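# Lift the dumbbell out of its cradle and hold it

## Task

Raise the whole dumbbell so that every part of it ends up at least three finger-widths above where it rested in its cradle, then keep it there in a firm, steady, motionless grip.

## Robot and tools

Robot: two 7-joint arms, left_arm and right_arm. Each has a two-finger parallel gripper and a wrist camera: cam_left_wrist and cam_right_wrist, both 896x504 pixels. The words left and right are only arm names and say nothing about which side of a picture something is on.

Frame: all reported poses share one world frame. The origin is on the table surface midway between the arms, +z points up, +x points out across the table, and left_arm stands on the +y side. end_effector_position is in metres and end_effector_quat_wxyz is the hand orientation. That point lies between the finger pads when they are shut. The gripper's fingers extend along its own +z axis and close along its y axis. Closed fingertips reach about 19 mm past that point, open ones about 6 mm. Closing moves the tips roughly 13 mm further out, so leave that much clearance above the table. Reported hand positions can be off, more so at long reach. The camera poses are computed from joint readings and carry small calibration errors (about 0.5 degrees and 2.5 mm).

execute_actions takes "actions", a list holding zero or one item, and an optional boolean "pictures" (pictures are included when it is left out).
- Empty list: sends nothing and reports the current state.
- Wait: {"steps": n} with n from 1 to 300. No new command is sent. It returns once n control steps have passed since the previous result, and your reply time counts toward them.
- Move: {"rows": [...], "steps": n} with 1 to 15 rows and n up to 15 (15 if omitted). Each step lasts 1/30 s. Row k is used on step k, and the final row repeats for any leftover steps.

Each row is one flat list of 18 numbers covering both arms, even when only one arm moves. The first 9 are left_arm: seven absolute joint target angles in radians (waist, shoulder, upper arm roll, elbow, forearm roll, wrist pitch, wrist roll), then gripper position, then gripper speed. The next 9 are the same for right_arm. These joint values are targets to go to, not offsets, in the same units and order as the Joint positions line.

Stated joint ranges in radians: waist, upper arm roll, forearm roll and wrist roll -69.115 to 69.115; shoulder -2.250 to 2.250; elbow -2.580 to 2.580; wrist pitch -2.100 to 2.100. A call is refused, and nothing is sent, if a target exceeds a range end by more than 0.013 and is also further out than that joint's last reported angle. The true ends can differ from the stated ones by up to 0.013. Targets beyond the true end are clipped to it, and "joint sent to its limit" is then reported; that line may refer to an earlier action. If the line is missing, do not assume there is more travel.

Gripper position runs from -1 to 1 and gives an opening to go to, not an offset. +1 is fully open (85 mm), 0 is about 41 mm, and about -0.8 brings the pads together. At -1 the fingers close until something blocks them. Gripper speed also runs from -1 to 1: about 20 mm/s at -1, 85 at 0 and 150 at +1. You cannot set force. A full close squeezes each pad with roughly 190 to 235 N, a little more on wide objects. For a firm grasp, send -1 and keep sending it. To release, send an opening wider than the object. For a gentler grip, open first, then command slightly narrower than the object; every extra millimetre adds force up to the maximum. Stopped fingers stay put until the number changes by 0.01 or more. They re-close by themselves (never past the commanded value) if the object shifts, the force drops sharply or the object is lost. To leave a gripper unchanged, resend its previous two numbers: a 0 is a real command.

position_measured_pct is about 50 - 50 x the current finger position, so it reads 0 when fully open. If the fingers halt below about 90, something is held or in the way. A reading of about 90 or a bit over means the pads touched each other, with nothing or only something very thin between them.

Motion: joint speed and acceleration are capped, and the joints of one arm are synchronised. Each step's target is kept within 0.304 rad of the measured angle for the first four joints and 0.266 rad for the last three. Targets are also scaled back if they would move the hand more than 70 mm from where it is. So a large move takes time, and the arm may still be travelling when the result arrives. Between calls, while you think or wait, the arms keep heading toward the last row sent. They stop once everything is nearly still or any step is HELD. A reversed command makes the arm halt first.

Result lines:
- Per-arm state line: the hand pose as described above.
- Joint positions and Joint velocities: one block per arm, in rad and rad/s.
- "joint command not followed": a clearance check altered or blocked joint targets; the rest of the row still ran.
- HELD: marks steps on which your row, or part of it, was not sent.
- Torque fault: contact torque reached a joint's load limit. That arm freezes for 10 s and skips the rest of the call. Load limits are 49.6 N m for waist, shoulder, upper arm roll and elbow, and 31.2 N m for forearm roll, wrist pitch and wrist roll; the weight of a held object counts.
- MOTOR HOT: a motor is at 60 °C or more. At 75 °C you get an OVER-TEMPERATURE FAULT: the arm brakes only weakly and sags until it cools. Holding a load heats the motors even while you are thinking.

zoom_image: gives a magnified view of part of a camera's latest image. Arguments: camera ("cam_left_wrist" or "cam_right_wrist") and region [x0, y0, x1, y1] in image pixels, with (0, 0) at the top left and at most 504 by 504.

finished_scene: argument scene is the number of the current scene. It cannot be undone, and it reports whether the goal was met. The goal must still hold at that moment. Replying with no tool call ends everything.

Avoid: knocking or dropping anything off the table, dropping or slipping the dumbbell, slamming or pressing hard, arms touching or pushing on each other, torque faults and overheating. Brief tugs on a held part can happen, so grip firmly. Move smoothly and keep motor effort low.

Each tool is called after "Emit:" as name([rows], argument=value, ...), one row to a line, values as JSON.

## Session

Emit:
execute_actions(actions=[])

Scene clock: 0.00 s of 4800.00 s.
left_arm: end_effector_position=(+0.3418, +0.3256, +0.1680) position_measured_pct=0.0 end_effector_quat_wxyz=(+0.194, +0.151, +0.673, -0.697) | right_arm: end_effector_position=(+0.4246, -0.2929, +0.1998) position_measured_pct=0.0 end_effector_quat_wxyz=(-0.002, +0.014, +1.000, -0.001)
Joint positions: left_arm=[-1.342  1.196  0.341  1.722  0.592  1.642 -0.094] | right_arm=[-0.058  0.431  0.002  1.659  0.     1.055  1.518]
Joint velocities: left_arm=[ 0.     0.     0.001  0.    -0.    -0.001 -0.   ] | right_arm=[0.    0.001 0.    0.001 0.    0.    0.   ]
Motor temperatures (°C, as the motors report them): left_arm=[38 32 31 32 40 39 34] | right_arm=[32 33 30 33 35 41 41]

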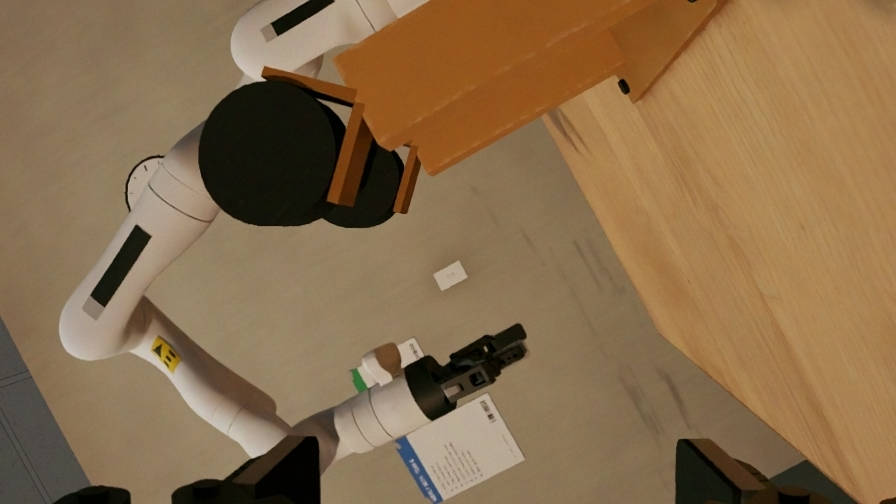

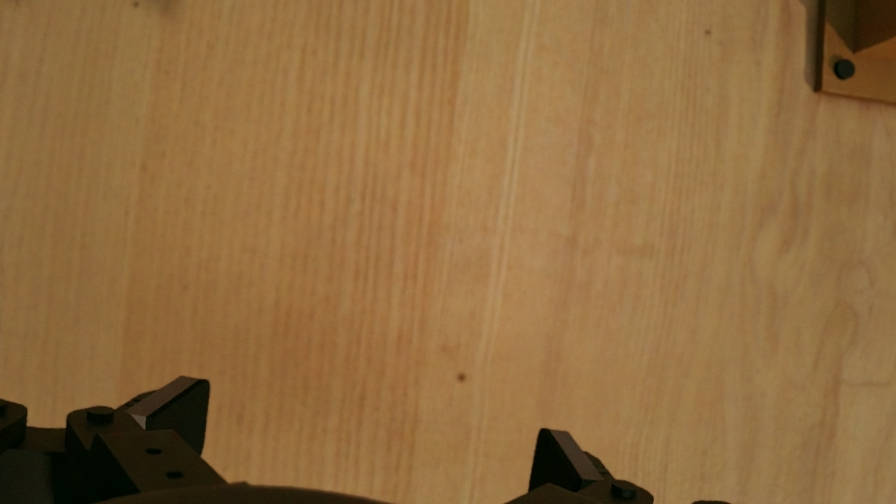

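Emit:
execute_actions([
  {"rows":[[-1.342,1.196,0.341,1.722,0.592,1.642,-0.094,1,0,-0.058,0.1,0,1.5,0,1.54,1.518,1,0]],"steps":15},
], pictures=false)

Emit:
execute_actions([
  {"rows":[[-1.342,1.196,0.341,1.722,0.592,1.642,-0.094,1,0,-0.75,0.1,0,1.5,0,1.54,2.21,1,0]],"steps":15},
], pictures=false)

Emit:
execute_actions([
  {"steps":40},
])

Scene clock: 49.87 s of 4800.00 s.
left_arm: end_effector_position=(+0.3417, +0.3255, +0.1682) position_measured_pct=0.0 end_effector_quat_wxyz=(+0.194, +0.151, +0.673, -0.698) | right_arm: end_effector_position=(+0.3616, -0.2938, +0.3607) position_measured_pct=0.0 end_effector_quat_wxyz=(+0.018, +0.013, +1.000, +0.001)
Joint positions: left_arm=[-1.342  1.196  0.341  1.722  0.592  1.642 -0.094] | right_arm=[-0.058  0.144  0.     1.52   0.     1.442  1.518]
Joint velocities: left_arm=[-0.     0.001  0.002 -0.001  0.    -0.001 -0.002] | right_arm=[-0.    -0.536 -0.004 -0.249 -0.001  1.213 -0.   ]
Motor temperatures (°C, as the motors report them): left_arm=[38 33 31 32 40 40 34] | right_arm=[32 34 30 33 35 41 41]
Steps of this call (steps 1 to 90: nothing new was sent; then 46.37 s passed at rest; steps 91 to 105: all 15 steps of this action). Readings (joint positions | what the end effector reports):
91: left_arm=[-1.342 1.196 0.341 1.722 0.592 1.642 -0.094] | right_arm=[-0.058 0.430 0.002 1.659 0.000 1.056 1.518] | left_arm position_measured_pct=0.0 | right_arm position_measured_pct=0.0
92: left_arm=[-1.342 1.196 0.341 1.722 0.592 1.642 -0.094] | right_arm=[-0.058 0.424 0.002 1.657 0.000 1.060 1.518] | left_arm position_measured_pct=0.0 | right_arm position_measured_pct=0.0
94: left_arm=[-1.342 1.196 0.341 1.722 0.592 1.642 -0.094] | right_arm=[-0.058 0.396 0.002 1.644 0.000 1.082 1.518] | left_arm position_measured_pct=0.0 | right_arm position_measured_pct=0.0
98: left_arm=[-1.342 1.196 0.341 1.722 0.592 1.642 -0.094] | right_arm=[-0.058 0.295 0.001 1.594 0.000 1.176 1.518] | left_arm position_measured_pct=0.0 | right_arm position_measured_pct=0.0
105: the state above

Scene clock: 50.37 s of 4800.00 s.
left_arm: end_effector_position=(+0.3417, +0.3255, +0.1682) position_measured_pct=0.0 end_effector_quat_wxyz=(+0.194, +0.151, +0.673, -0.698) | right_arm: end_effector_position=(+0.3110, -0.1518, +0.3816) position_measured_pct=0.0 end_effector_quat_wxyz=(-0.001, -0.358, +0.934, -0.000)
Joint positions: left_arm=[-1.342  1.196  0.341  1.722  0.592  1.642 -0.094] | right_arm=[-0.465  0.103  0.     1.501  0.     1.539  1.869]
Joint velocities: left_arm=[ 0.     0.001  0.    -0.001 -0.001 -0.     0.001] | right_arm=[-1.085 -0.009 -0.002 -0.006 -0.001  0.004  0.951]
Motor temperatures (°C, as the motors report them): left_arm=[38 33 31 32 40 40 34] | right_arm=[32 34 30 33 35 41 41]
Steps of this call (steps 1 to 15: all 15 steps of this action). Readings (joint positions | what the end effector reports):
1: left_arm=[-1.342 1.196 0.341 1.722 0.592 1.642 -0.094] | right_arm=[-0.059 0.128 0.000 1.512 0.000 1.480 1.519] | left_arm position_measured_pct=0.0 | right_arm position_measured_pct=0.0
2: left_arm=[-1.342 1.196 0.341 1.722 0.592 1.642 -0.094] | right_arm=[-0.065 0.117 0.001 1.508 0.001 1.509 1.523] | left_arm position_measured_pct=0.0 | right_arm position_measured_pct=0.0
4: left_arm=[-1.342 1.196 0.341 1.722 0.592 1.642 -0.094] | right_arm=[-0.094 0.110 0.002 1.506 0.001 1.536 1.546] | left_arm position_measured_pct=0.0 | right_arm position_measured_pct=0.0
8: left_arm=[-1.342 1.196 0.341 1.722 0.592 1.642 -0.094] | right_arm=[-0.214 0.106 0.002 1.504 0.001 1.537 1.648] | left_arm position_measured_pct=0.0 | right_arm position_measured_pct=0.0
15: the state above

Scene clock: 51.70 s of 4800.00 s.
left_arm: end_effector_position=(+0.3417, +0.3255, +0.1682) position_measured_pct=0.0 end_effector_quat_wxyz=(+0.194, +0.151, +0.673, -0.698) | right_arm: end_effector_position=(+0.2614, -0.0630, +0.3830) position_measured_pct=0.0 end_effector_quat_wxyz=(+0.001, -0.628, +0.778, +0.000)
Joint positions: left_arm=[-1.342  1.196  0.341  1.722  0.592  1.642 -0.094] | right_arm=[-0.75  0.1  -0.    1.5  -0.    1.54  2.21]
Joint velocities: left_arm=[-0.     0.001  0.001 -0.001 -0.     0.002  0.   ] | right_arm=[ 0.001 -0.001 -0.     0.001 -0.    -0.001  0.   ]
Motor temperatures (°C, as the motors report them): left_arm=[38 33 31 32 40 40 34] | right_arm=[32 34 30 33 35 41 41]
Steps of this call (steps 1 to 30: the robot went on to your last target; steps 31 to 40: nothing new was sent). Readings (joint positions | what the end effector reports):
1: left_arm=[-1.342 1.196 0.341 1.722 0.592 1.642 -0.094] | right_arm=[-0.502 0.103 0.000 1.501 0.000 1.539 1.901] | left_arm position_measured_pct=0.0 | right_arm position_measured_pct=0.0
2: left_arm=[-1.342 1.196 0.341 1.722 0.592 1.642 -0.094] | right_arm=[-0.538 0.102 0.000 1.501 0.000 1.539 1.935] | left_arm position_measured_pct=0.0 | right_arm position_measured_pct=0.0
4: left_arm=[-1.342 1.196 0.341 1.722 0.592 1.642 -0.094] | right_arm=[-0.605 0.102 -0.001 1.500 -0.000 1.539 2.012] | left_arm position_measured_pct=0.0 | right_arm position_measured_pct=0.0
8: left_arm=[-1.342 1.196 0.341 1.722 0.592 1.642 -0.094] | right_arm=[-0.710 0.101 -0.001 1.500 -0.001 1.540 2.162] | left_arm position_measured_pct=0.0 | right_arm position_measured_pct=0.0
40: the state above
All arms were judged still, so your last target was given up. Only a new action makes them travel on or press farther. Fingers that are still opening or closing keep moving.
camera_calibration (this result's frames):
cam_left_wrist: T_world_to_cam=[[0.450193, -0.0961931, -0.887735, 0.0360749], [0.892928, 0.0459316, 0.44785, -0.334069], [-0.00230497, -0.994302, 0.106572, 0.450805], [0, 0, 0, 1]] pos_world=[0.283098, 0.467051, 0.133595]
cam_right_wrist: T_world_to_cam=[[-0.996975, 0.0599712, 0.0494323, 0.225179], [0.0610373, 0.997928, 0.0203459, 0.0906322], [-0.0481097, 0.0233016, -0.99857, 0.553745], [0, 0, 0, 1]] pos_world=[0.245607, -0.116852, 0.539978]

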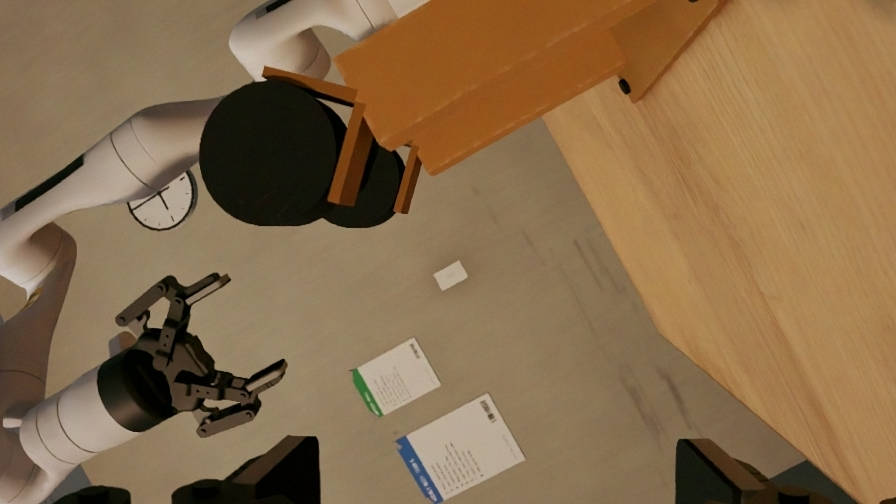

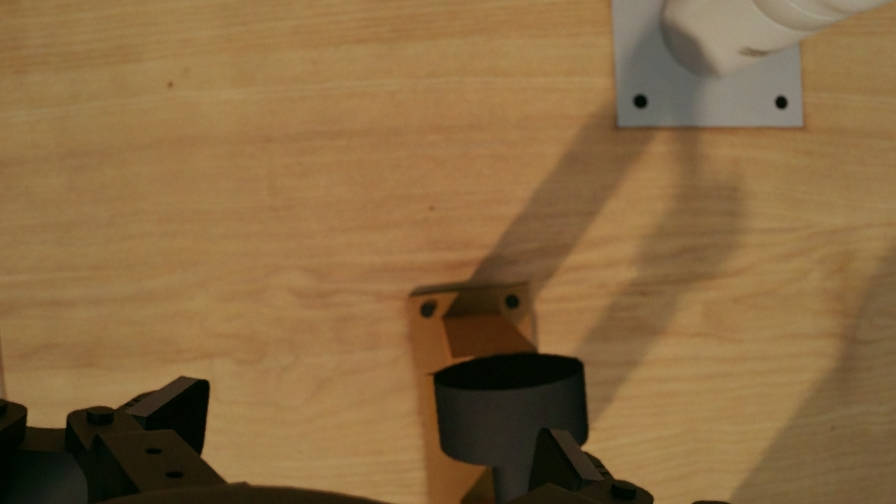

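Emit:
execute_actions([
  {"rows":[[-1.342,1.196,0.341,1.722,0.592,1.642,-0.094,1,0,-1.03,0.25,0,1.42,0,1.47,2.12,1,0]],"steps":15},
], pictures=false)

Emit:
execute_actions([
  {"steps":15},
])

Scene clock: 79.10 s of 4800.00 s.
left_arm: end_effector_position=(+0.3417, +0.3255, +0.1682) position_measured_pct=0.0 end_effector_quat_wxyz=(+0.194, +0.151, +0.673, -0.698) | right_arm: end_effector_position=(+0.2252, +0.0562, +0.3513) position_measured_pct=0.0 end_effector_quat_wxyz=(-0.002, +0.697, -0.718, -0.001)
Joint positions: left_arm=[-1.342  1.196  0.341  1.722  0.592  1.642 -0.094] | right_arm=[-1.021  0.246 -0.002  1.421 -0.001  1.47   2.12 ]
Joint velocities: left_arm=[ 0.     0.     0.     0.     0.     0.001 -0.001] | right_arm=[-0.05   0.027  0.001 -0.015  0.001 -0.012 -0.019]
Motor temperatures (°C, as the motors report them): left_arm=[38 34 31 32 40 40 34] | right_arm=[32 34 30 33 35 41 41]
Steps of this call (steps 1 to 90: nothing new was sent; then 23.90 s passed at rest; steps 91 to 105: all 15 steps of this action). Readings (joint positions | what the end effector reports):
91: left_arm=[-1.342 1.196 0.341 1.722 0.592 1.642 -0.094] | right_arm=[-0.751 0.101 0.000 1.500 0.000 1.540 2.210] | left_arm position_measured_pct=0.0 | right_arm position_measured_pct=0.0
92: left_arm=[-1.342 1.196 0.341 1.722 0.592 1.642 -0.094] | right_arm=[-0.758 0.104 0.001 1.498 0.001 1.539 2.208] | left_arm position_measured_pct=0.0 | right_arm position_measured_pct=0.0
94: left_arm=[-1.342 1.196 0.341 1.722 0.592 1.642 -0.094] | right_arm=[-0.787 0.119 0.002 1.491 0.001 1.533 2.200] | left_arm position_measured_pct=0.0 | right_arm position_measured_pct=0.0
98: left_arm=[-1.342 1.196 0.341 1.722 0.592 1.642 -0.094] | right_arm=[-0.897 0.179 0.001 1.459 0.000 1.505 2.165] | left_arm position_measured_pct=0.0 | right_arm position_measured_pct=0.0
105: the state above

Scene clock: 79.60 s of 4800.00 s.
left_arm: end_effector_position=(+0.3417, +0.3255, +0.1682) position_measured_pct=0.0 end_effector_quat_wxyz=(+0.194, +0.151, +0.673, -0.698) | right_arm: end_effector_position=(+0.2235, +0.0583, +0.3501) position_measured_pct=0.0 end_effector_quat_wxyz=(-0.001, +0.699, -0.715, -0.000)
Joint positions: left_arm=[-1.342  1.196  0.341  1.722  0.592  1.642 -0.094] | right_arm=[-1.03  0.25 -0.    1.42 -0.    1.47  2.12]
Joint velocities: left_arm=[-0.     0.002 -0.001 -0.    -0.     0.001  0.001] | right_arm=[-0.001  0.001  0.001 -0.     0.001  0.001 -0.   ]
Motor temperatures (°C, as the motors report them): left_arm=[38 34 31 32 40 40 34] | right_arm=[32 34 30 33 35 41 41]
Steps of this call (steps 1 to 15: the robot went on to your last target). Readings (joint positions | what the end effector reports):
1: left_arm=[-1.342 1.196 0.341 1.722 0.592 1.642 -0.094] | right_arm=[-1.022 0.247 -0.002 1.421 -0.001 1.470 2.120] | left_arm position_measured_pct=0.0 | right_arm position_measured_pct=0.0
2: left_arm=[-1.342 1.196 0.341 1.722 0.592 1.642 -0.094] | right_arm=[-1.024 0.247 -0.001 1.421 -0.000 1.470 2.120] | left_arm position_measured_pct=0.0 | right_arm position_measured_pct=0.0
4: left_arm=[-1.342 1.196 0.341 1.722 0.592 1.642 -0.094] | right_arm=[-1.027 0.248 -0.000 1.420 0.000 1.470 2.120] | left_arm position_measured_pct=0.0 | right_arm position_measured_pct=0.0
8: left_arm=[-1.342 1.196 0.341 1.722 0.592 1.642 -0.094] | right_arm=[-1.029 0.250 -0.000 1.420 -0.000 1.470 2.120] | left_arm position_measured_pct=0.0 | right_arm position_measured_pct=0.0
15: the state above
All arms were judged still, so your last target was given up. Only a new action makes them travel on or press farther. Fingers that are still opening or closing keep moving.
camera_calibration (this result's frames):
cam_left_wrist: T_world_to_cam=[[0.450193, -0.0961934, -0.887735, 0.036075], [0.892928, 0.0459316, 0.44785, -0.334069], [-0.00230509, -0.994302, 0.106572, 0.450805], [0, 0, 0, 1]] pos_world=[0.283098, 0.467051, 0.133595]
cam_right_wrist: T_world_to_cam=[[-0.99037, -0.129288, 0.0495137, 0.191237], [-0.128413, 0.991509, 0.0204795, 0.0152441], [-0.0517411, 0.0139241, -0.998563, 0.51758], [0, 0, 0, 1]] pos_world=[0.218133, 0.00240319, 0.507056]

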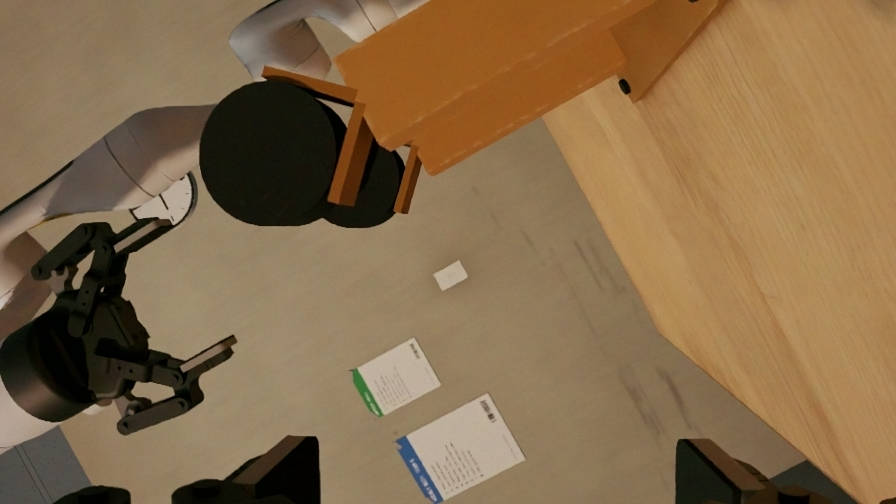

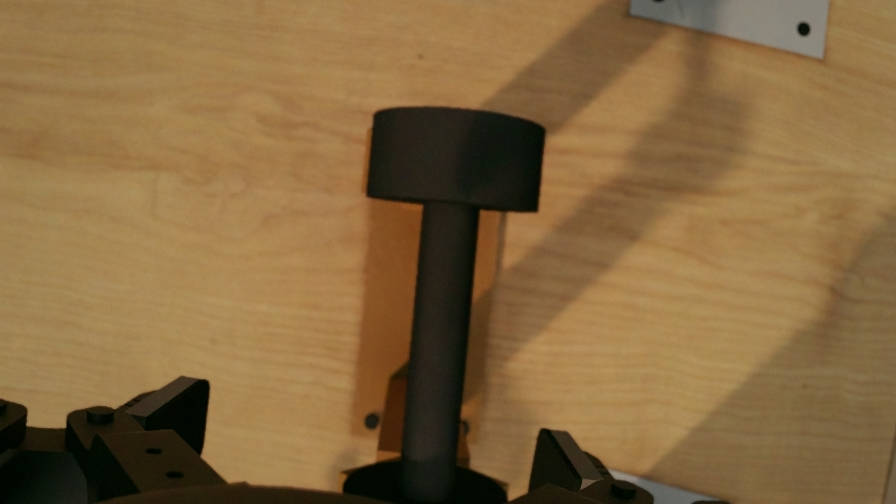

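Emit:
execute_actions([
  {"rows":[[-1.342,1.196,0.341,1.722,0.592,1.642,-0.094,1,0,-1.045,0.216,0,1.626,0,1.298,2.16,1,0]],"steps":15},
], pictures=false)

Emit:
execute_actions([
  {"steps":15},
])

Scene clock: 116.70 s of 4800.00 s.
left_arm: end_effector_position=(+0.3417, +0.3255, +0.1682) position_measured_pct=0.0 end_effector_quat_wxyz=(+0.194, +0.151, +0.673, -0.698) | right_arm: end_effector_position=(+0.2060, +0.0419, +0.3000) position_measured_pct=0.0 end_effector_quat_wxyz=(-0.000, +0.718, -0.696, -0.000)
Joint positions: left_arm=[-1.342  1.196  0.341  1.722  0.592  1.642 -0.094] | right_arm=[-1.045  0.217 -0.     1.625 -0.     1.298  2.16 ]
Joint velocities: left_arm=[ 0.    -0.002 -0.    -0.     0.001  0.001  0.001] | right_arm=[-0.004 -0.013  0.001  0.013  0.001 -0.005  0.   ]
Motor temperatures (°C, as the motors report them): left_arm=[38 34 31 32 40 40 34] | right_arm=[32 34 30 33 35 41 41]
Steps of this call (steps 1 to 90: nothing new was sent; then 33.60 s passed at rest; steps 91 to 105: all 15 steps of this action). Readings (joint positions | what the end effector reports):
91: left_arm=[-1.342 1.196 0.341 1.722 0.592 1.642 -0.094] | right_arm=[-1.030 0.250 0.000 1.421 0.000 1.469 2.120] | left_arm position_measured_pct=0.0 | right_arm position_measured_pct=0.0
92: left_arm=[-1.342 1.196 0.341 1.722 0.592 1.642 -0.094] | right_arm=[-1.031 0.248 0.000 1.426 0.000 1.465 2.121] | left_arm position_measured_pct=0.0 | right_arm position_measured_pct=0.0
94: left_arm=[-1.342 1.196 0.341 1.722 0.592 1.642 -0.094] | right_arm=[-1.033 0.243 0.000 1.452 0.000 1.444 2.126] | left_arm position_measured_pct=0.0 | right_arm position_measured_pct=0.0
98: left_arm=[-1.342 1.196 0.341 1.722 0.592 1.642 -0.094] | right_arm=[-1.041 0.226 -0.000 1.559 -0.000 1.354 2.147] | left_arm position_measured_pct=0.0 | right_arm position_measured_pct=0.0
105: the state above

Scene clock: 117.20 s of 4800.00 s.
left_arm: end_effector_position=(+0.3417, +0.3255, +0.1682) position_measured_pct=0.0 end_effector_quat_wxyz=(+0.194, +0.151, +0.673, -0.698) | right_arm: end_effector_position=(+0.2057, +0.0418, +0.3003) position_measured_pct=0.0 end_effector_quat_wxyz=(-0.001, +0.718, -0.696, -0.000)
Joint positions: left_arm=[-1.342  1.196  0.341  1.722  0.592  1.642 -0.094] | right_arm=[-1.045  0.216 -0.     1.626  0.     1.298  2.16 ]
Joint velocities: left_arm=[-0.     0.     0.001 -0.     0.     0.001  0.001] | right_arm=[-0.001 -0.001  0.001 -0.001 -0.001  0.001 -0.   ]
Motor temperatures (°C, as the motors report them): left_arm=[38 34 31 32 40 40 34] | right_arm=[32 34 30 33 35 41 41]
Steps of this call (steps 1 to 15: the robot went on to your last target). Readings (joint positions | what the end effector reports):
1: left_arm=[-1.342 1.196 0.341 1.722 0.592 1.642 -0.094] | right_arm=[-1.045 0.217 -0.000 1.625 0.000 1.298 2.160] | left_arm position_measured_pct=0.0 | right_arm position_measured_pct=0.0
2: left_arm=[-1.342 1.196 0.341 1.722 0.592 1.642 -0.094] | right_arm=[-1.045 0.217 -0.000 1.626 -0.000 1.298 2.160] | left_arm position_measured_pct=0.0 | right_arm position_measured_pct=0.0
4: left_arm=[-1.342 1.196 0.341 1.722 0.592 1.642 -0.094] | right_arm=[-1.045 0.216 -0.000 1.626 -0.000 1.298 2.160] | left_arm position_measured_pct=0.0 | right_arm position_measured_pct=0.0
8: left_arm=[-1.342 1.196 0.341 1.722 0.592 1.642 -0.094] | right_arm=[-1.045 0.216 -0.000 1.626 -0.000 1.298 2.160] | left_arm position_measured_pct=0.0 | right_arm position_measured_pct=0.0
15: the state above
All arms were judged still, so your last target was given up. Only a new action makes them travel on or press farther. Fingers that are still opening or closing keep moving.
camera_calibration (this result's frames):
cam_left_wrist: T_world_to_cam=[[0.450193, -0.0961933, -0.887735, 0.0360749], [0.892928, 0.0459316, 0.44785, -0.334069], [-0.00230509, -0.994302, 0.106572, 0.450805], [0, 0, 0, 1]] pos_world=[0.283098, 0.467051, 0.133595]
cam_right_wrist: T_world_to_cam=[[-0.981746, -0.183642, 0.0494983, 0.174491], [-0.182836, 0.982932, 0.0203915, 0.0419849], [-0.0523982, 0.0109692, -0.998566, 0.467424], [0, 0, 0, 1]] pos_world=[0.203475, -0.0143517, 0.457261]

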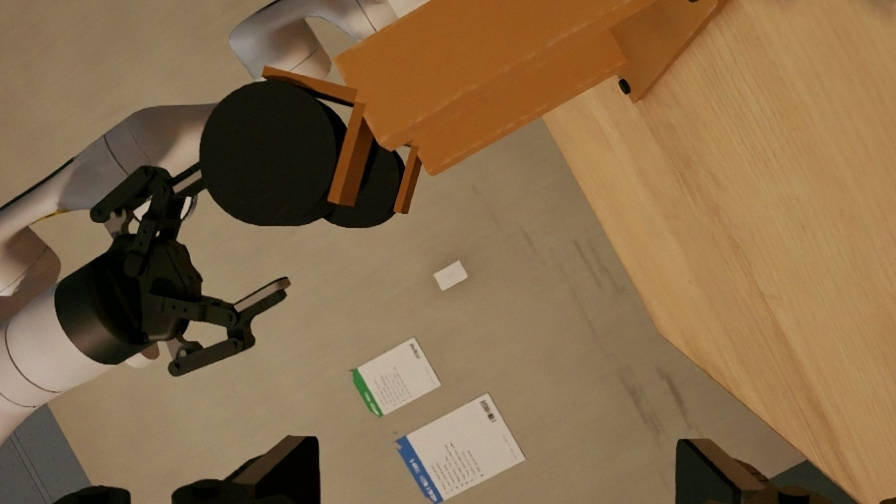

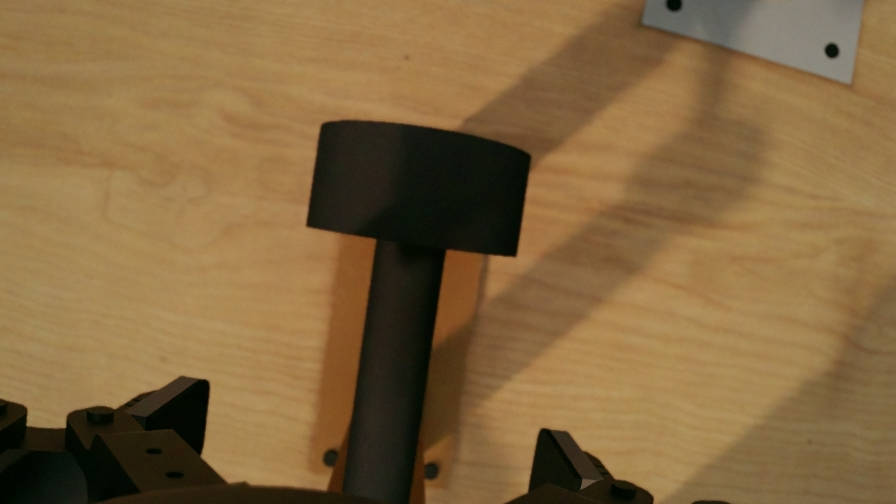

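Emit:
execute_actions([
  {"rows":[[-1.342,1.196,0.341,1.722,0.592,1.642,-0.094,1,0,-1.045,0.271,0,1.776,0,1.093,2.16,1,0]],"steps":15},
], pictures=false)

Emit:
execute_actions([
  {"steps":15},
])

Scene clock: 128.87 s of 4800.00 s.
left_arm: end_effector_position=(+0.3417, +0.3255, +0.1682) position_measured_pct=0.0 end_effector_quat_wxyz=(+0.194, +0.151, +0.673, -0.698) | right_arm: end_effector_position=(+0.2053, +0.0410, +0.2351) position_measured_pct=0.0 end_effector_quat_wxyz=(-0.001, +0.718, -0.696, -0.000)
Joint positions: left_arm=[-1.342  1.196  0.341  1.722  0.592  1.642 -0.094] | right_arm=[-1.045  0.27   0.     1.776  0.     1.093  2.16 ]
Joint velocities: left_arm=[-0.     0.002 -0.002  0.     0.     0.001 -0.   ] | right_arm=[ 0.     0.005 -0.     0.005  0.    -0.002  0.   ]
Motor temperatures (°C, as the motors report them): left_arm=[38 34 31 32 40 40 34] | right_arm=[32 34 30 33 35 41 41]
Steps of this call (steps 1 to 90: nothing new was sent; then 8.17 s passed at rest; steps 91 to 105: all 15 steps of this action). Readings (joint positions | what the end effector reports):
91: left_arm=[-1.342 1.196 0.341 1.722 0.592 1.642 -0.094] | right_arm=[-1.045 0.216 0.000 1.627 0.000 1.297 2.160] | left_arm position_measured_pct=0.0 | right_arm position_measured_pct=0.0
92: left_arm=[-1.342 1.196 0.341 1.722 0.592 1.642 -0.094] | right_arm=[-1.045 0.218 0.000 1.631 0.000 1.291 2.160] | left_arm position_measured_pct=0.0 | right_arm position_measured_pct=0.0
94: left_arm=[-1.342 1.196 0.341 1.722 0.592 1.642 -0.094] | right_arm=[-1.045 0.228 0.000 1.657 0.000 1.256 2.160] | left_arm position_measured_pct=0.0 | right_arm position_measured_pct=0.0
98: left_arm=[-1.342 1.196 0.341 1.722 0.592 1.642 -0.094] | right_arm=[-1.045 0.261 -0.000 1.748 -0.000 1.131 2.160] | left_arm position_measured_pct=0.0 | right_arm position_measured_pct=0.0
105: the state above

Scene clock: 129.37 s of 4800.00 s.
left_arm: end_effector_position=(+0.3417, +0.3255, +0.1682) position_measured_pct=0.0 end_effector_quat_wxyz=(+0.194, +0.151, +0.673, -0.698) | right_arm: end_effector_position=(+0.2052, +0.0409, +0.2348) position_measured_pct=0.0 end_effector_quat_wxyz=(-0.001, +0.718, -0.696, -0.000)
Joint positions: left_arm=[-1.342  1.196  0.341  1.722  0.592  1.642 -0.094] | right_arm=[-1.045  0.271  0.     1.776  0.     1.093  2.16 ]
Joint velocities: left_arm=[ 0.    -0.001  0.     0.    -0.001 -0.002  0.   ] | right_arm=[ 0.     0.001 -0.    -0.    -0.001  0.     0.   ]
Motor temperatures (°C, as the motors report them): left_arm=[38 34 31 32 40 40 34] | right_arm=[32 34 30 33 35 41 41]
Steps of this call (steps 1 to 15: the robot went on to your last target). Readings (joint positions | what the end effector reports):
1: left_arm=[-1.342 1.196 0.341 1.722 0.592 1.642 -0.094] | right_arm=[-1.045 0.271 0.000 1.776 0.000 1.093 2.160] | left_arm position_measured_pct=0.0 | right_arm position_measured_pct=0.0
2: left_arm=[-1.342 1.196 0.341 1.722 0.592 1.642 -0.094] | right_arm=[-1.045 0.271 0.000 1.776 0.000 1.093 2.160] | left_arm position_measured_pct=0.0 | right_arm position_measured_pct=0.0
4: left_arm=[-1.342 1.196 0.341 1.722 0.592 1.642 -0.094] | right_arm=[-1.045 0.271 0.000 1.776 -0.000 1.093 2.160] | left_arm position_measured_pct=0.0 | right_arm position_measured_pct=0.0
8: left_arm=[-1.342 1.196 0.341 1.722 0.592 1.642 -0.094] | right_arm=[-1.045 0.271 -0.000 1.776 0.000 1.093 2.160] | left_arm position_measured_pct=0.0 | right_arm position_measured_pct=0.0
15: the state above
All arms were judged still, so your last target was given up. Only a new action makes them travel on or press farther. Fingers that are still opening or closing keep moving.
camera_calibration (this result's frames):
cam_left_wrist: T_world_to_cam=[[0.450193, -0.0961933, -0.887735, 0.036075], [0.892928, 0.0459317, 0.44785, -0.334069], [-0.00230502, -0.994302, 0.106572, 0.450805], [0, 0, 0, 1]] pos_world=[0.283098, 0.467051, 0.133595]
cam_right_wrist: T_world_to_cam=[[-0.981746, -0.183648, 0.0494852, 0.177039], [-0.182841, 0.982931, 0.0204054, 0.0440754], [-0.052388, 0.010985, -0.998566, 0.402034], [0, 0, 0, 1]] pos_world=[0.202928, -0.0152266, 0.391797]

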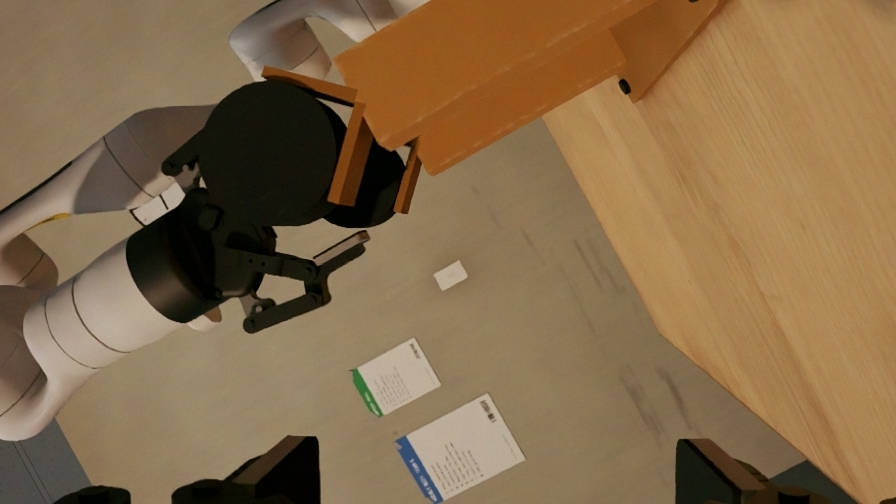

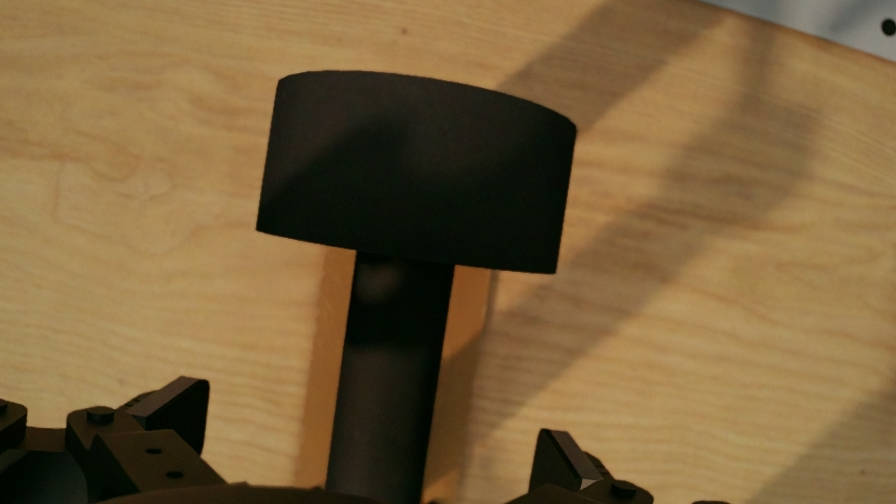

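Emit:
execute_actions([
  {"rows":[[-1.342,1.196,0.341,1.722,0.592,1.642,-0.094,1,0,-1.045,0.271,0,1.776,0,1.093,2.16,-1,0]],"steps":15},
], pictures=false)

Emit:
execute_actions([
  {"steps":25},
], pictures=false)

Emit:
execute_actions([
  {"rows":[[-1.342,1.196,0.341,1.722,0.592,1.642,-0.094,1,0,-1.045,0.265,0,1.765,0,1.11,2.16,-1,0],[-1.342,1.196,0.341,1.722,0.592,1.642,-0.094,1,0,-1.045,0.265,0,1.765,0,1.11,2.16,-1,0],[-1.342,1.196,0.341,1.722,0.592,1.642,-0.094,1,0,-1.045,0.265,0,1.765,0,1.11,2.16,-1,0],[-1.342,1.196,0.341,1.722,0.592,1.642,-0.094,1,0,-1.045,0.265,0,1.765,0,1.11,2.16,-1,0],[-1.342,1.196,0.341,1.722,0.592,1.642,-0.094,1,0,-1.045,0.255,0,1.745,0,1.14,2.16,-1,0]],"steps":15},
])

Scene clock: 143.70 s of 4800.00 s.
left_arm: end_effector_position=(+0.3417, +0.3255, +0.1682) position_measured_pct=0.0 end_effector_quat_wxyz=(+0.194, +0.151, +0.673, -0.698) | right_arm: end_effector_position=(+0.2052, +0.0409, +0.2348) position_measured_pct=36.5 end_effector_quat_wxyz=(-0.001, +0.718, -0.696, -0.000)
Joint positions: left_arm=[-1.342  1.196  0.341  1.722  0.592  1.642 -0.094] | right_arm=[-1.045  0.271  0.     1.776  0.     1.093  2.16 ]
Joint velocities: left_arm=[-0.     0.002  0.    -0.     0.    -0.001 -0.001] | right_arm=[-0.001 -0.     0.001  0.    -0.     0.    -0.   ]
Motor temperatures (°C, as the motors report them): left_arm=[38 34 31 32 40 40 34] | right_arm=[32 34 30 33 35 41 41]
Steps of this call (steps 1 to 90: nothing new was sent; then 10.83 s passed at rest; steps 91 to 105: all 15 steps of this action). Readings (joint positions | what the end effector reports):
91: left_arm=[-1.342 1.196 0.341 1.722 0.592 1.642 -0.094] | right_arm=[-1.045 0.271 0.000 1.776 0.000 1.093 2.160] | left_arm position_measured_pct=0.0 | right_arm position_measured_pct=0.0
92: left_arm=[-1.342 1.196 0.341 1.722 0.592 1.642 -0.094] | right_arm=[-1.045 0.271 0.000 1.776 0.000 1.093 2.160] | left_arm position_measured_pct=0.0 | right_arm position_measured_pct=0.4
94: left_arm=[-1.342 1.196 0.341 1.722 0.592 1.642 -0.094] | right_arm=[-1.045 0.271 0.000 1.776 0.000 1.093 2.160] | left_arm position_measured_pct=0.0 | right_arm position_measured_pct=4.4
98: left_arm=[-1.342 1.196 0.341 1.722 0.592 1.642 -0.094] | right_arm=[-1.045 0.271 0.000 1.776 0.000 1.093 2.160] | left_arm position_measured_pct=0.0 | right_arm position_measured_pct=15.9
105: the state above

Scene clock: 144.53 s of 4800.00 s.
left_arm: end_effector_position=(+0.3417, +0.3255, +0.1682) position_measured_pct=0.0 end_effector_quat_wxyz=(+0.194, +0.151, +0.673, -0.698) | right_arm: end_effector_position=(+0.2030, +0.0409, +0.2355) position_measured_pct=70.6 end_effector_quat_wxyz=(+0.000, +0.719, -0.695, -0.001)
Joint positions: left_arm=[-1.342  1.196  0.341  1.722  0.592  1.642 -0.094] | right_arm=[-1.047  0.269 -0.002  1.777 -0.002  1.096  2.16 ]
Joint velocities: left_arm=[ 0.    -0.002 -0.001 -0.    -0.    -0.001  0.   ] | right_arm=[ 0.001  0.001 -0.    -0.    -0.     0.    -0.   ]
Motor temperatures (°C, as the motors report them): left_arm=[38 34 31 32 40 40 34] | right_arm=[32 34 30 33 35 41 41]
Steps of this call (steps 1 to 15: the robot went on to your last target; steps 16 to 25: nothing new was sent). Readings (joint positions | what the end effector reports):
1: left_arm=[-1.342 1.196 0.341 1.722 0.592 1.642 -0.094] | right_arm=[-1.045 0.271 0.000 1.776 0.000 1.093 2.160] | left_arm position_measured_pct=0.0 | right_arm position_measured_pct=39.7
2: left_arm=[-1.342 1.196 0.341 1.722 0.592 1.642 -0.094] | right_arm=[-1.045 0.271 0.000 1.776 0.000 1.093 2.160] | left_arm position_measured_pct=0.0 | right_arm position_measured_pct=42.5
4: left_arm=[-1.342 1.196 0.341 1.722 0.592 1.642 -0.094] | right_arm=[-1.045 0.271 0.000 1.776 0.000 1.093 2.160] | left_arm position_measured_pct=0.0 | right_arm position_measured_pct=48.4
8: left_arm=[-1.342 1.196 0.341 1.722 0.592 1.642 -0.094] | right_arm=[-1.045 0.271 -0.001 1.776 -0.002 1.094 2.160] | left_arm position_measured_pct=0.0 | right_arm position_measured_pct=60.7
25: the state above
All arms were judged still, so your last target was given up. Only a new action makes them travel on or press farther. Fingers that are still opening or closing keep moving.

Scene clock: 145.03 s of 4800.00 s.
left_arm: end_effector_position=(+0.3417, +0.3255, +0.1682) position_measured_pct=0.0 end_effector_quat_wxyz=(+0.194, +0.151, +0.673, -0.698) | right_arm: end_effector_position=(+0.2052, +0.0409, +0.2498) position_measured_pct=70.6 end_effector_quat_wxyz=(-0.001, +0.718, -0.696, -0.000)
Joint positions: left_arm=[-1.342  1.196  0.341  1.722  0.592  1.642 -0.094] | right_arm=[-1.045  0.255  0.     1.745 -0.     1.14   2.16 ]
Joint velocities: left_arm=[ 0.     0.     0.002  0.     0.    -0.001 -0.001] | right_arm=[ 0.001 -0.001 -0.    -0.002  0.001 -0.     0.   ]
Motor temperatures (°C, as the motors report them): left_arm=[38 34 31 32 40 40 34] | right_arm=[32 34 30 33 35 41 41]
Steps of this call (steps 1 to 15: all 15 steps of this action). Readings (joint positions | what the end effector reports):
1: left_arm=[-1.342 1.196 0.341 1.722 0.592 1.642 -0.094] | right_arm=[-1.047 0.268 -0.002 1.776 -0.002 1.097 2.160] | left_arm position_measured_pct=0.0 | right_arm position_measured_pct=70.6
2: left_arm=[-1.342 1.196 0.341 1.722 0.592 1.642 -0.094] | right_arm=[-1.046 0.267 -0.002 1.773 -0.001 1.102 2.160] | left_arm position_measured_pct=0.0 | right_arm position_measured_pct=70.6
4: left_arm=[-1.342 1.196 0.341 1.722 0.592 1.642 -0.094] | right_arm=[-1.046 0.266 -0.000 1.768 0.000 1.109 2.160] | left_arm position_measured_pct=0.0 | right_arm position_measured_pct=70.6
8: left_arm=[-1.342 1.196 0.341 1.722 0.592 1.642 -0.094] | right_arm=[-1.045 0.256 0.000 1.747 0.000 1.137 2.160] | left_arm position_measured_pct=0.0 | right_arm position_measured_pct=70.6
15: the state above
camera_calibration (this result's frames):
cam_left_wrist: T_world_to_cam=[[0.450193, -0.0961932, -0.887735, 0.0360749], [0.892928, 0.0459317, 0.44785, -0.334069], [-0.00230488, -0.994302, 0.106572, 0.450805], [0, 0, 0, 1]] pos_world=[0.283098, 0.467051, 0.133595]
cam_right_wrist: T_world_to_cam=[[-0.981739, -0.183658, 0.0495883, 0.176236], [-0.182856, 0.98293, 0.020303, 0.043822], [-0.0524706, 0.0108648, -0.998563, 0.417004], [0, 0, 0, 1]] pos_world=[0.202911, -0.0152374, 0.406775]

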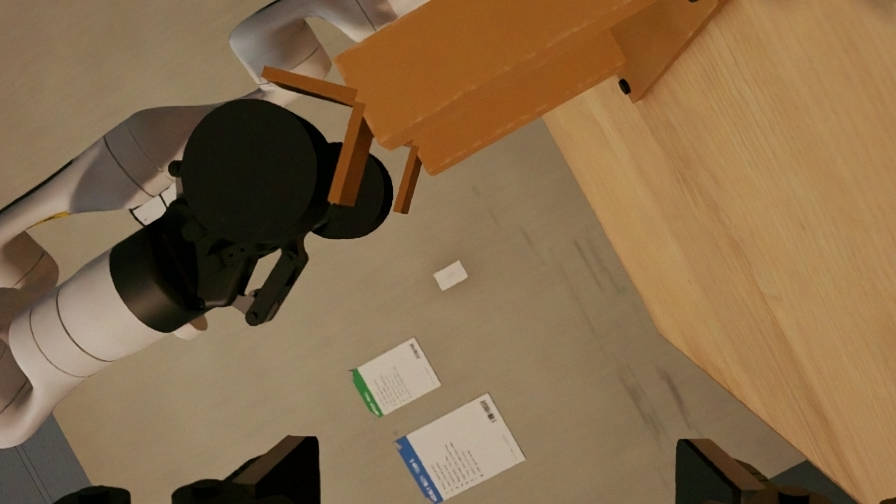

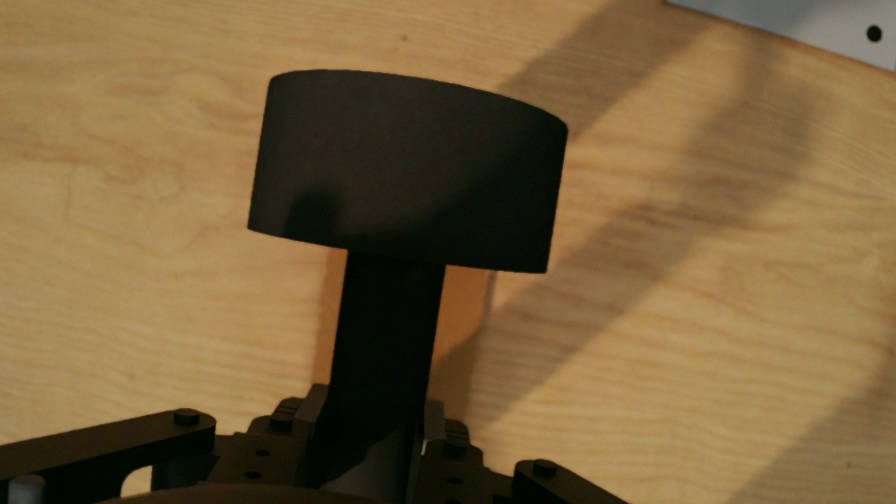

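Emit:
execute_actions([
  {"rows":[[-1.342,1.196,0.341,1.722,0.592,1.642,-0.094,1,0,-1.045,0.247,0,1.725,0,1.168,2.16,-1,0],[-1.342,1.196,0.341,1.722,0.592,1.642,-0.094,1,0,-1.045,0.247,0,1.725,0,1.168,2.16,-1,0],[-1.342,1.196,0.341,1.722,0.592,1.642,-0.094,1,0,-1.045,0.247,0,1.725,0,1.168,2.16,-1,0],[-1.342,1.196,0.341,1.722,0.592,1.642,-0.094,1,0,-1.045,0.238,0,1.70,0,1.202,2.16,-1,0],[-1.342,1.196,0.341,1.722,0.592,1.642,-0.094,1,0,-1.045,0.238,0,1.70,0,1.202,2.16,-1,0],[-1.342,1.196,0.341,1.722,0.592,1.642,-0.094,1,0,-1.045,0.238,0,1.70,0,1.202,2.16,-1,0],[-1.342,1.196,0.341,1.722,0.592,1.642,-0.094,1,0,-1.045,0.229,0,1.675,0,1.236,2.16,-1,0],[-1.342,1.196,0.341,1.722,0.592,1.642,-0.094,1,0,-1.045,0.229,0,1.675,0,1.236,2.16,-1,0],[-1.342,1.196,0.341,1.722,0.592,1.642,-0.094,1,0,-1.045,0.229,0,1.675,0,1.236,2.16,-1,0],[-1.342,1.196,0.341,1.722,0.592,1.642,-0.094,1,0,-1.045,0.22,0,1.65,0,1.27,2.16,-1,0],[-1.342,1.196,0.341,1.722,0.592,1.642,-0.094,1,0,-1.045,0.22,0,1.65,0,1.27,2.16,-1,0],[-1.342,1.196,0.341,1.722,0.592,1.642,-0.094,1,0,-1.045,0.214,0,1.62,0,1.306,2.16,-1,0]],"steps":15},
], pictures=false)

Emit:
execute_actions([
  {"steps":30},
])

Scene clock: 165.97 s of 4800.00 s.
left_arm: end_effector_position=(+0.3417, +0.3255, +0.1682) position_measured_pct=0.0 end_effector_quat_wxyz=(+0.194, +0.151, +0.673, -0.698) | right_arm: end_effector_position=(+0.2057, +0.0416, +0.3009) position_measured_pct=70.6 end_effector_quat_wxyz=(-0.001, +0.718, -0.696, -0.000)
Joint positions: left_arm=[-1.342  1.196  0.341  1.722  0.592  1.642 -0.094] | right_arm=[-1.045  0.215  0.     1.625  0.     1.3    2.16 ]
Joint velocities: left_arm=[-0.    -0.001  0.001  0.    -0.001  0.    -0.002] | right_arm=[ 0.    -0.042  0.001 -0.169  0.001  0.209  0.   ]
Motor temperatures (°C, as the motors report them): left_arm=[38 35 31 32 40 40 34] | right_arm=[32 35 30 33 35 41 41]
Steps of this call (steps 1 to 15: the robot went on to your last target; steps 16 to 90: nothing new was sent; then 17.43 s passed at rest; steps 91 to 105: all 15 steps of this action). Readings (joint positions | what the end effector reports):
91: left_arm=[-1.342 1.196 0.341 1.722 0.592 1.642 -0.094] | right_arm=[-1.045 0.255 -0.000 1.744 -0.000 1.141 2.160] | left_arm position_measured_pct=0.0 | right_arm position_measured_pct=70.6
92: left_arm=[-1.342 1.196 0.341 1.722 0.592 1.642 -0.094] | right_arm=[-1.045 0.253 -0.000 1.740 0.000 1.147 2.160] | left_arm position_measured_pct=0.0 | right_arm position_measured_pct=70.6
94: left_arm=[-1.342 1.196 0.341 1.722 0.592 1.642 -0.094] | right_arm=[-1.045 0.247 -0.000 1.726 -0.000 1.166 2.160] | left_arm position_measured_pct=0.0 | right_arm position_measured_pct=70.6
98: left_arm=[-1.342 1.196 0.341 1.722 0.592 1.642 -0.094] | right_arm=[-1.045 0.235 -0.000 1.693 -0.000 1.212 2.160] | left_arm position_measured_pct=0.0 | right_arm position_measured_pct=70.6
105: the state above

Scene clock: 166.97 s of 4800.00 s.
left_arm: end_effector_position=(+0.3417, +0.3255, +0.1682) position_measured_pct=0.0 end_effector_quat_wxyz=(+0.194, +0.151, +0.673, -0.698) | right_arm: end_effector_position=(+0.2057, +0.0416, +0.3029) position_measured_pct=70.6 end_effector_quat_wxyz=(-0.001, +0.718, -0.696, -0.000)
Joint positions: left_arm=[-1.342  1.196  0.341  1.722  0.592  1.642 -0.094] | right_arm=[-1.045  0.214  0.     1.62   0.     1.306  2.16 ]
Joint velocities: left_arm=[-0.     0.    -0.    -0.    -0.    -0.001 -0.001] | right_arm=[0.001 0.    0.    0.    0.    0.    0.   ]
Motor temperatures (°C, as the motors report them): left_arm=[38 35 31 32 40 40 34] | right_arm=[32 35 30 33 35 41 41]
Steps of this call (steps 1 to 15: the robot went on to your last target; steps 16 to 30: nothing new was sent). Readings (joint positions | what the end effector reports):
1: left_arm=[-1.342 1.196 0.341 1.722 0.592 1.642 -0.094] | right_arm=[-1.045 0.214 0.000 1.622 -0.000 1.304 2.160] | left_arm position_measured_pct=0.0 | right_arm position_measured_pct=70.6
2: left_arm=[-1.342 1.196 0.341 1.722 0.592 1.642 -0.094] | right_arm=[-1.045 0.214 0.000 1.621 -0.000 1.305 2.160] | left_arm position_measured_pct=0.0 | right_arm position_measured_pct=70.6
4: left_arm=[-1.342 1.196 0.341 1.722 0.592 1.642 -0.094] | right_arm=[-1.045 0.214 0.000 1.620 0.000 1.306 2.160] | left_arm position_measured_pct=0.0 | right_arm position_measured_pct=70.6
8: left_arm=[-1.342 1.196 0.341 1.722 0.592 1.642 -0.094] | right_arm=[-1.045 0.214 0.000 1.620 -0.000 1.306 2.160] | left_arm position_measured_pct=0.0 | right_arm position_measured_pct=70.6
30: the state above
All arms were judged still, so your last target was given up. Only a new action makes them travel on or press farther. Fingers that are still opening or closing keep moving.
camera_calibration (this result's frames):
cam_left_wrist: T_world_to_cam=[[0.450193, -0.0961933, -0.887735, 0.036075], [0.892928, 0.0459318, 0.44785, -0.334069], [-0.00230492, -0.994302, 0.106572, 0.450805], [0, 0, 0, 1]] pos_world=[0.283098, 0.467051, 0.133595]
cam_right_wrist: T_world_to_cam=[[-0.981746, -0.183648, 0.0494834, 0.17426], [-0.182841, 0.982931, 0.0204052, 0.0420428], [-0.0523861, 0.0109851, -0.998566, 0.470026], [0, 0, 0, 1]] pos_world=[0.203389, -0.0144858, 0.459871]

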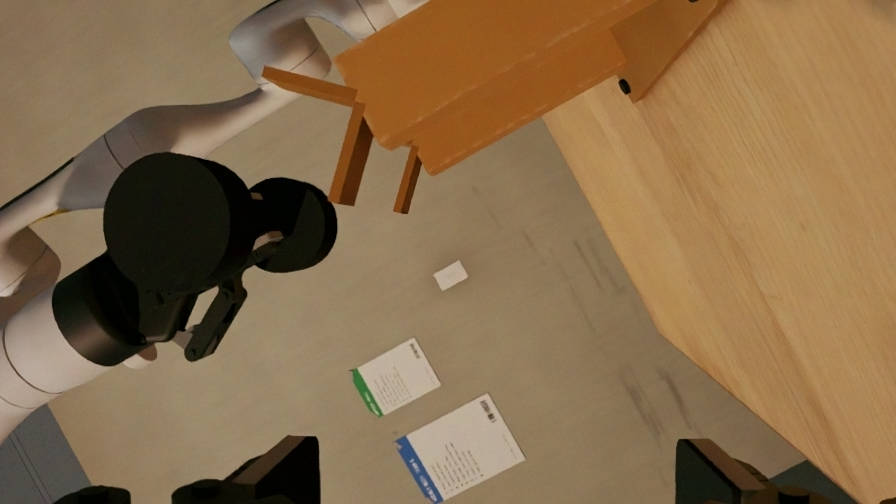

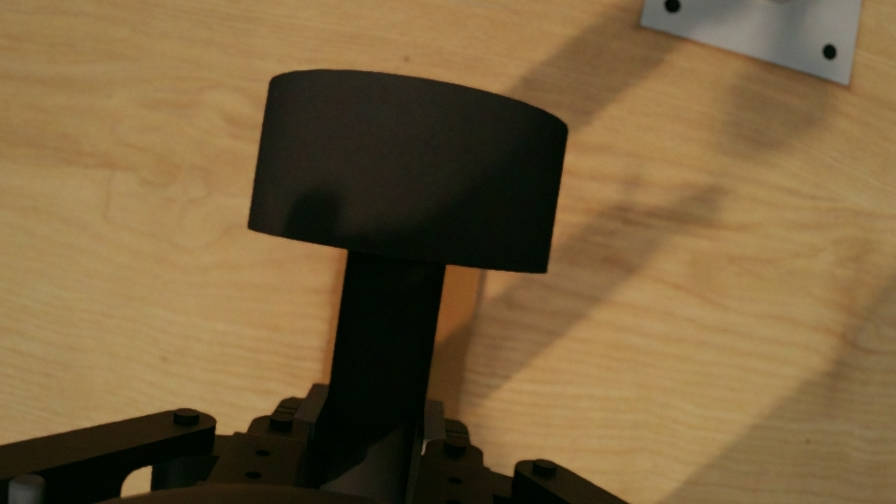

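Raised 6.8 cm, level and steady.

Emit:
finished_scene(scene=1)

The scene is finished: the task was done.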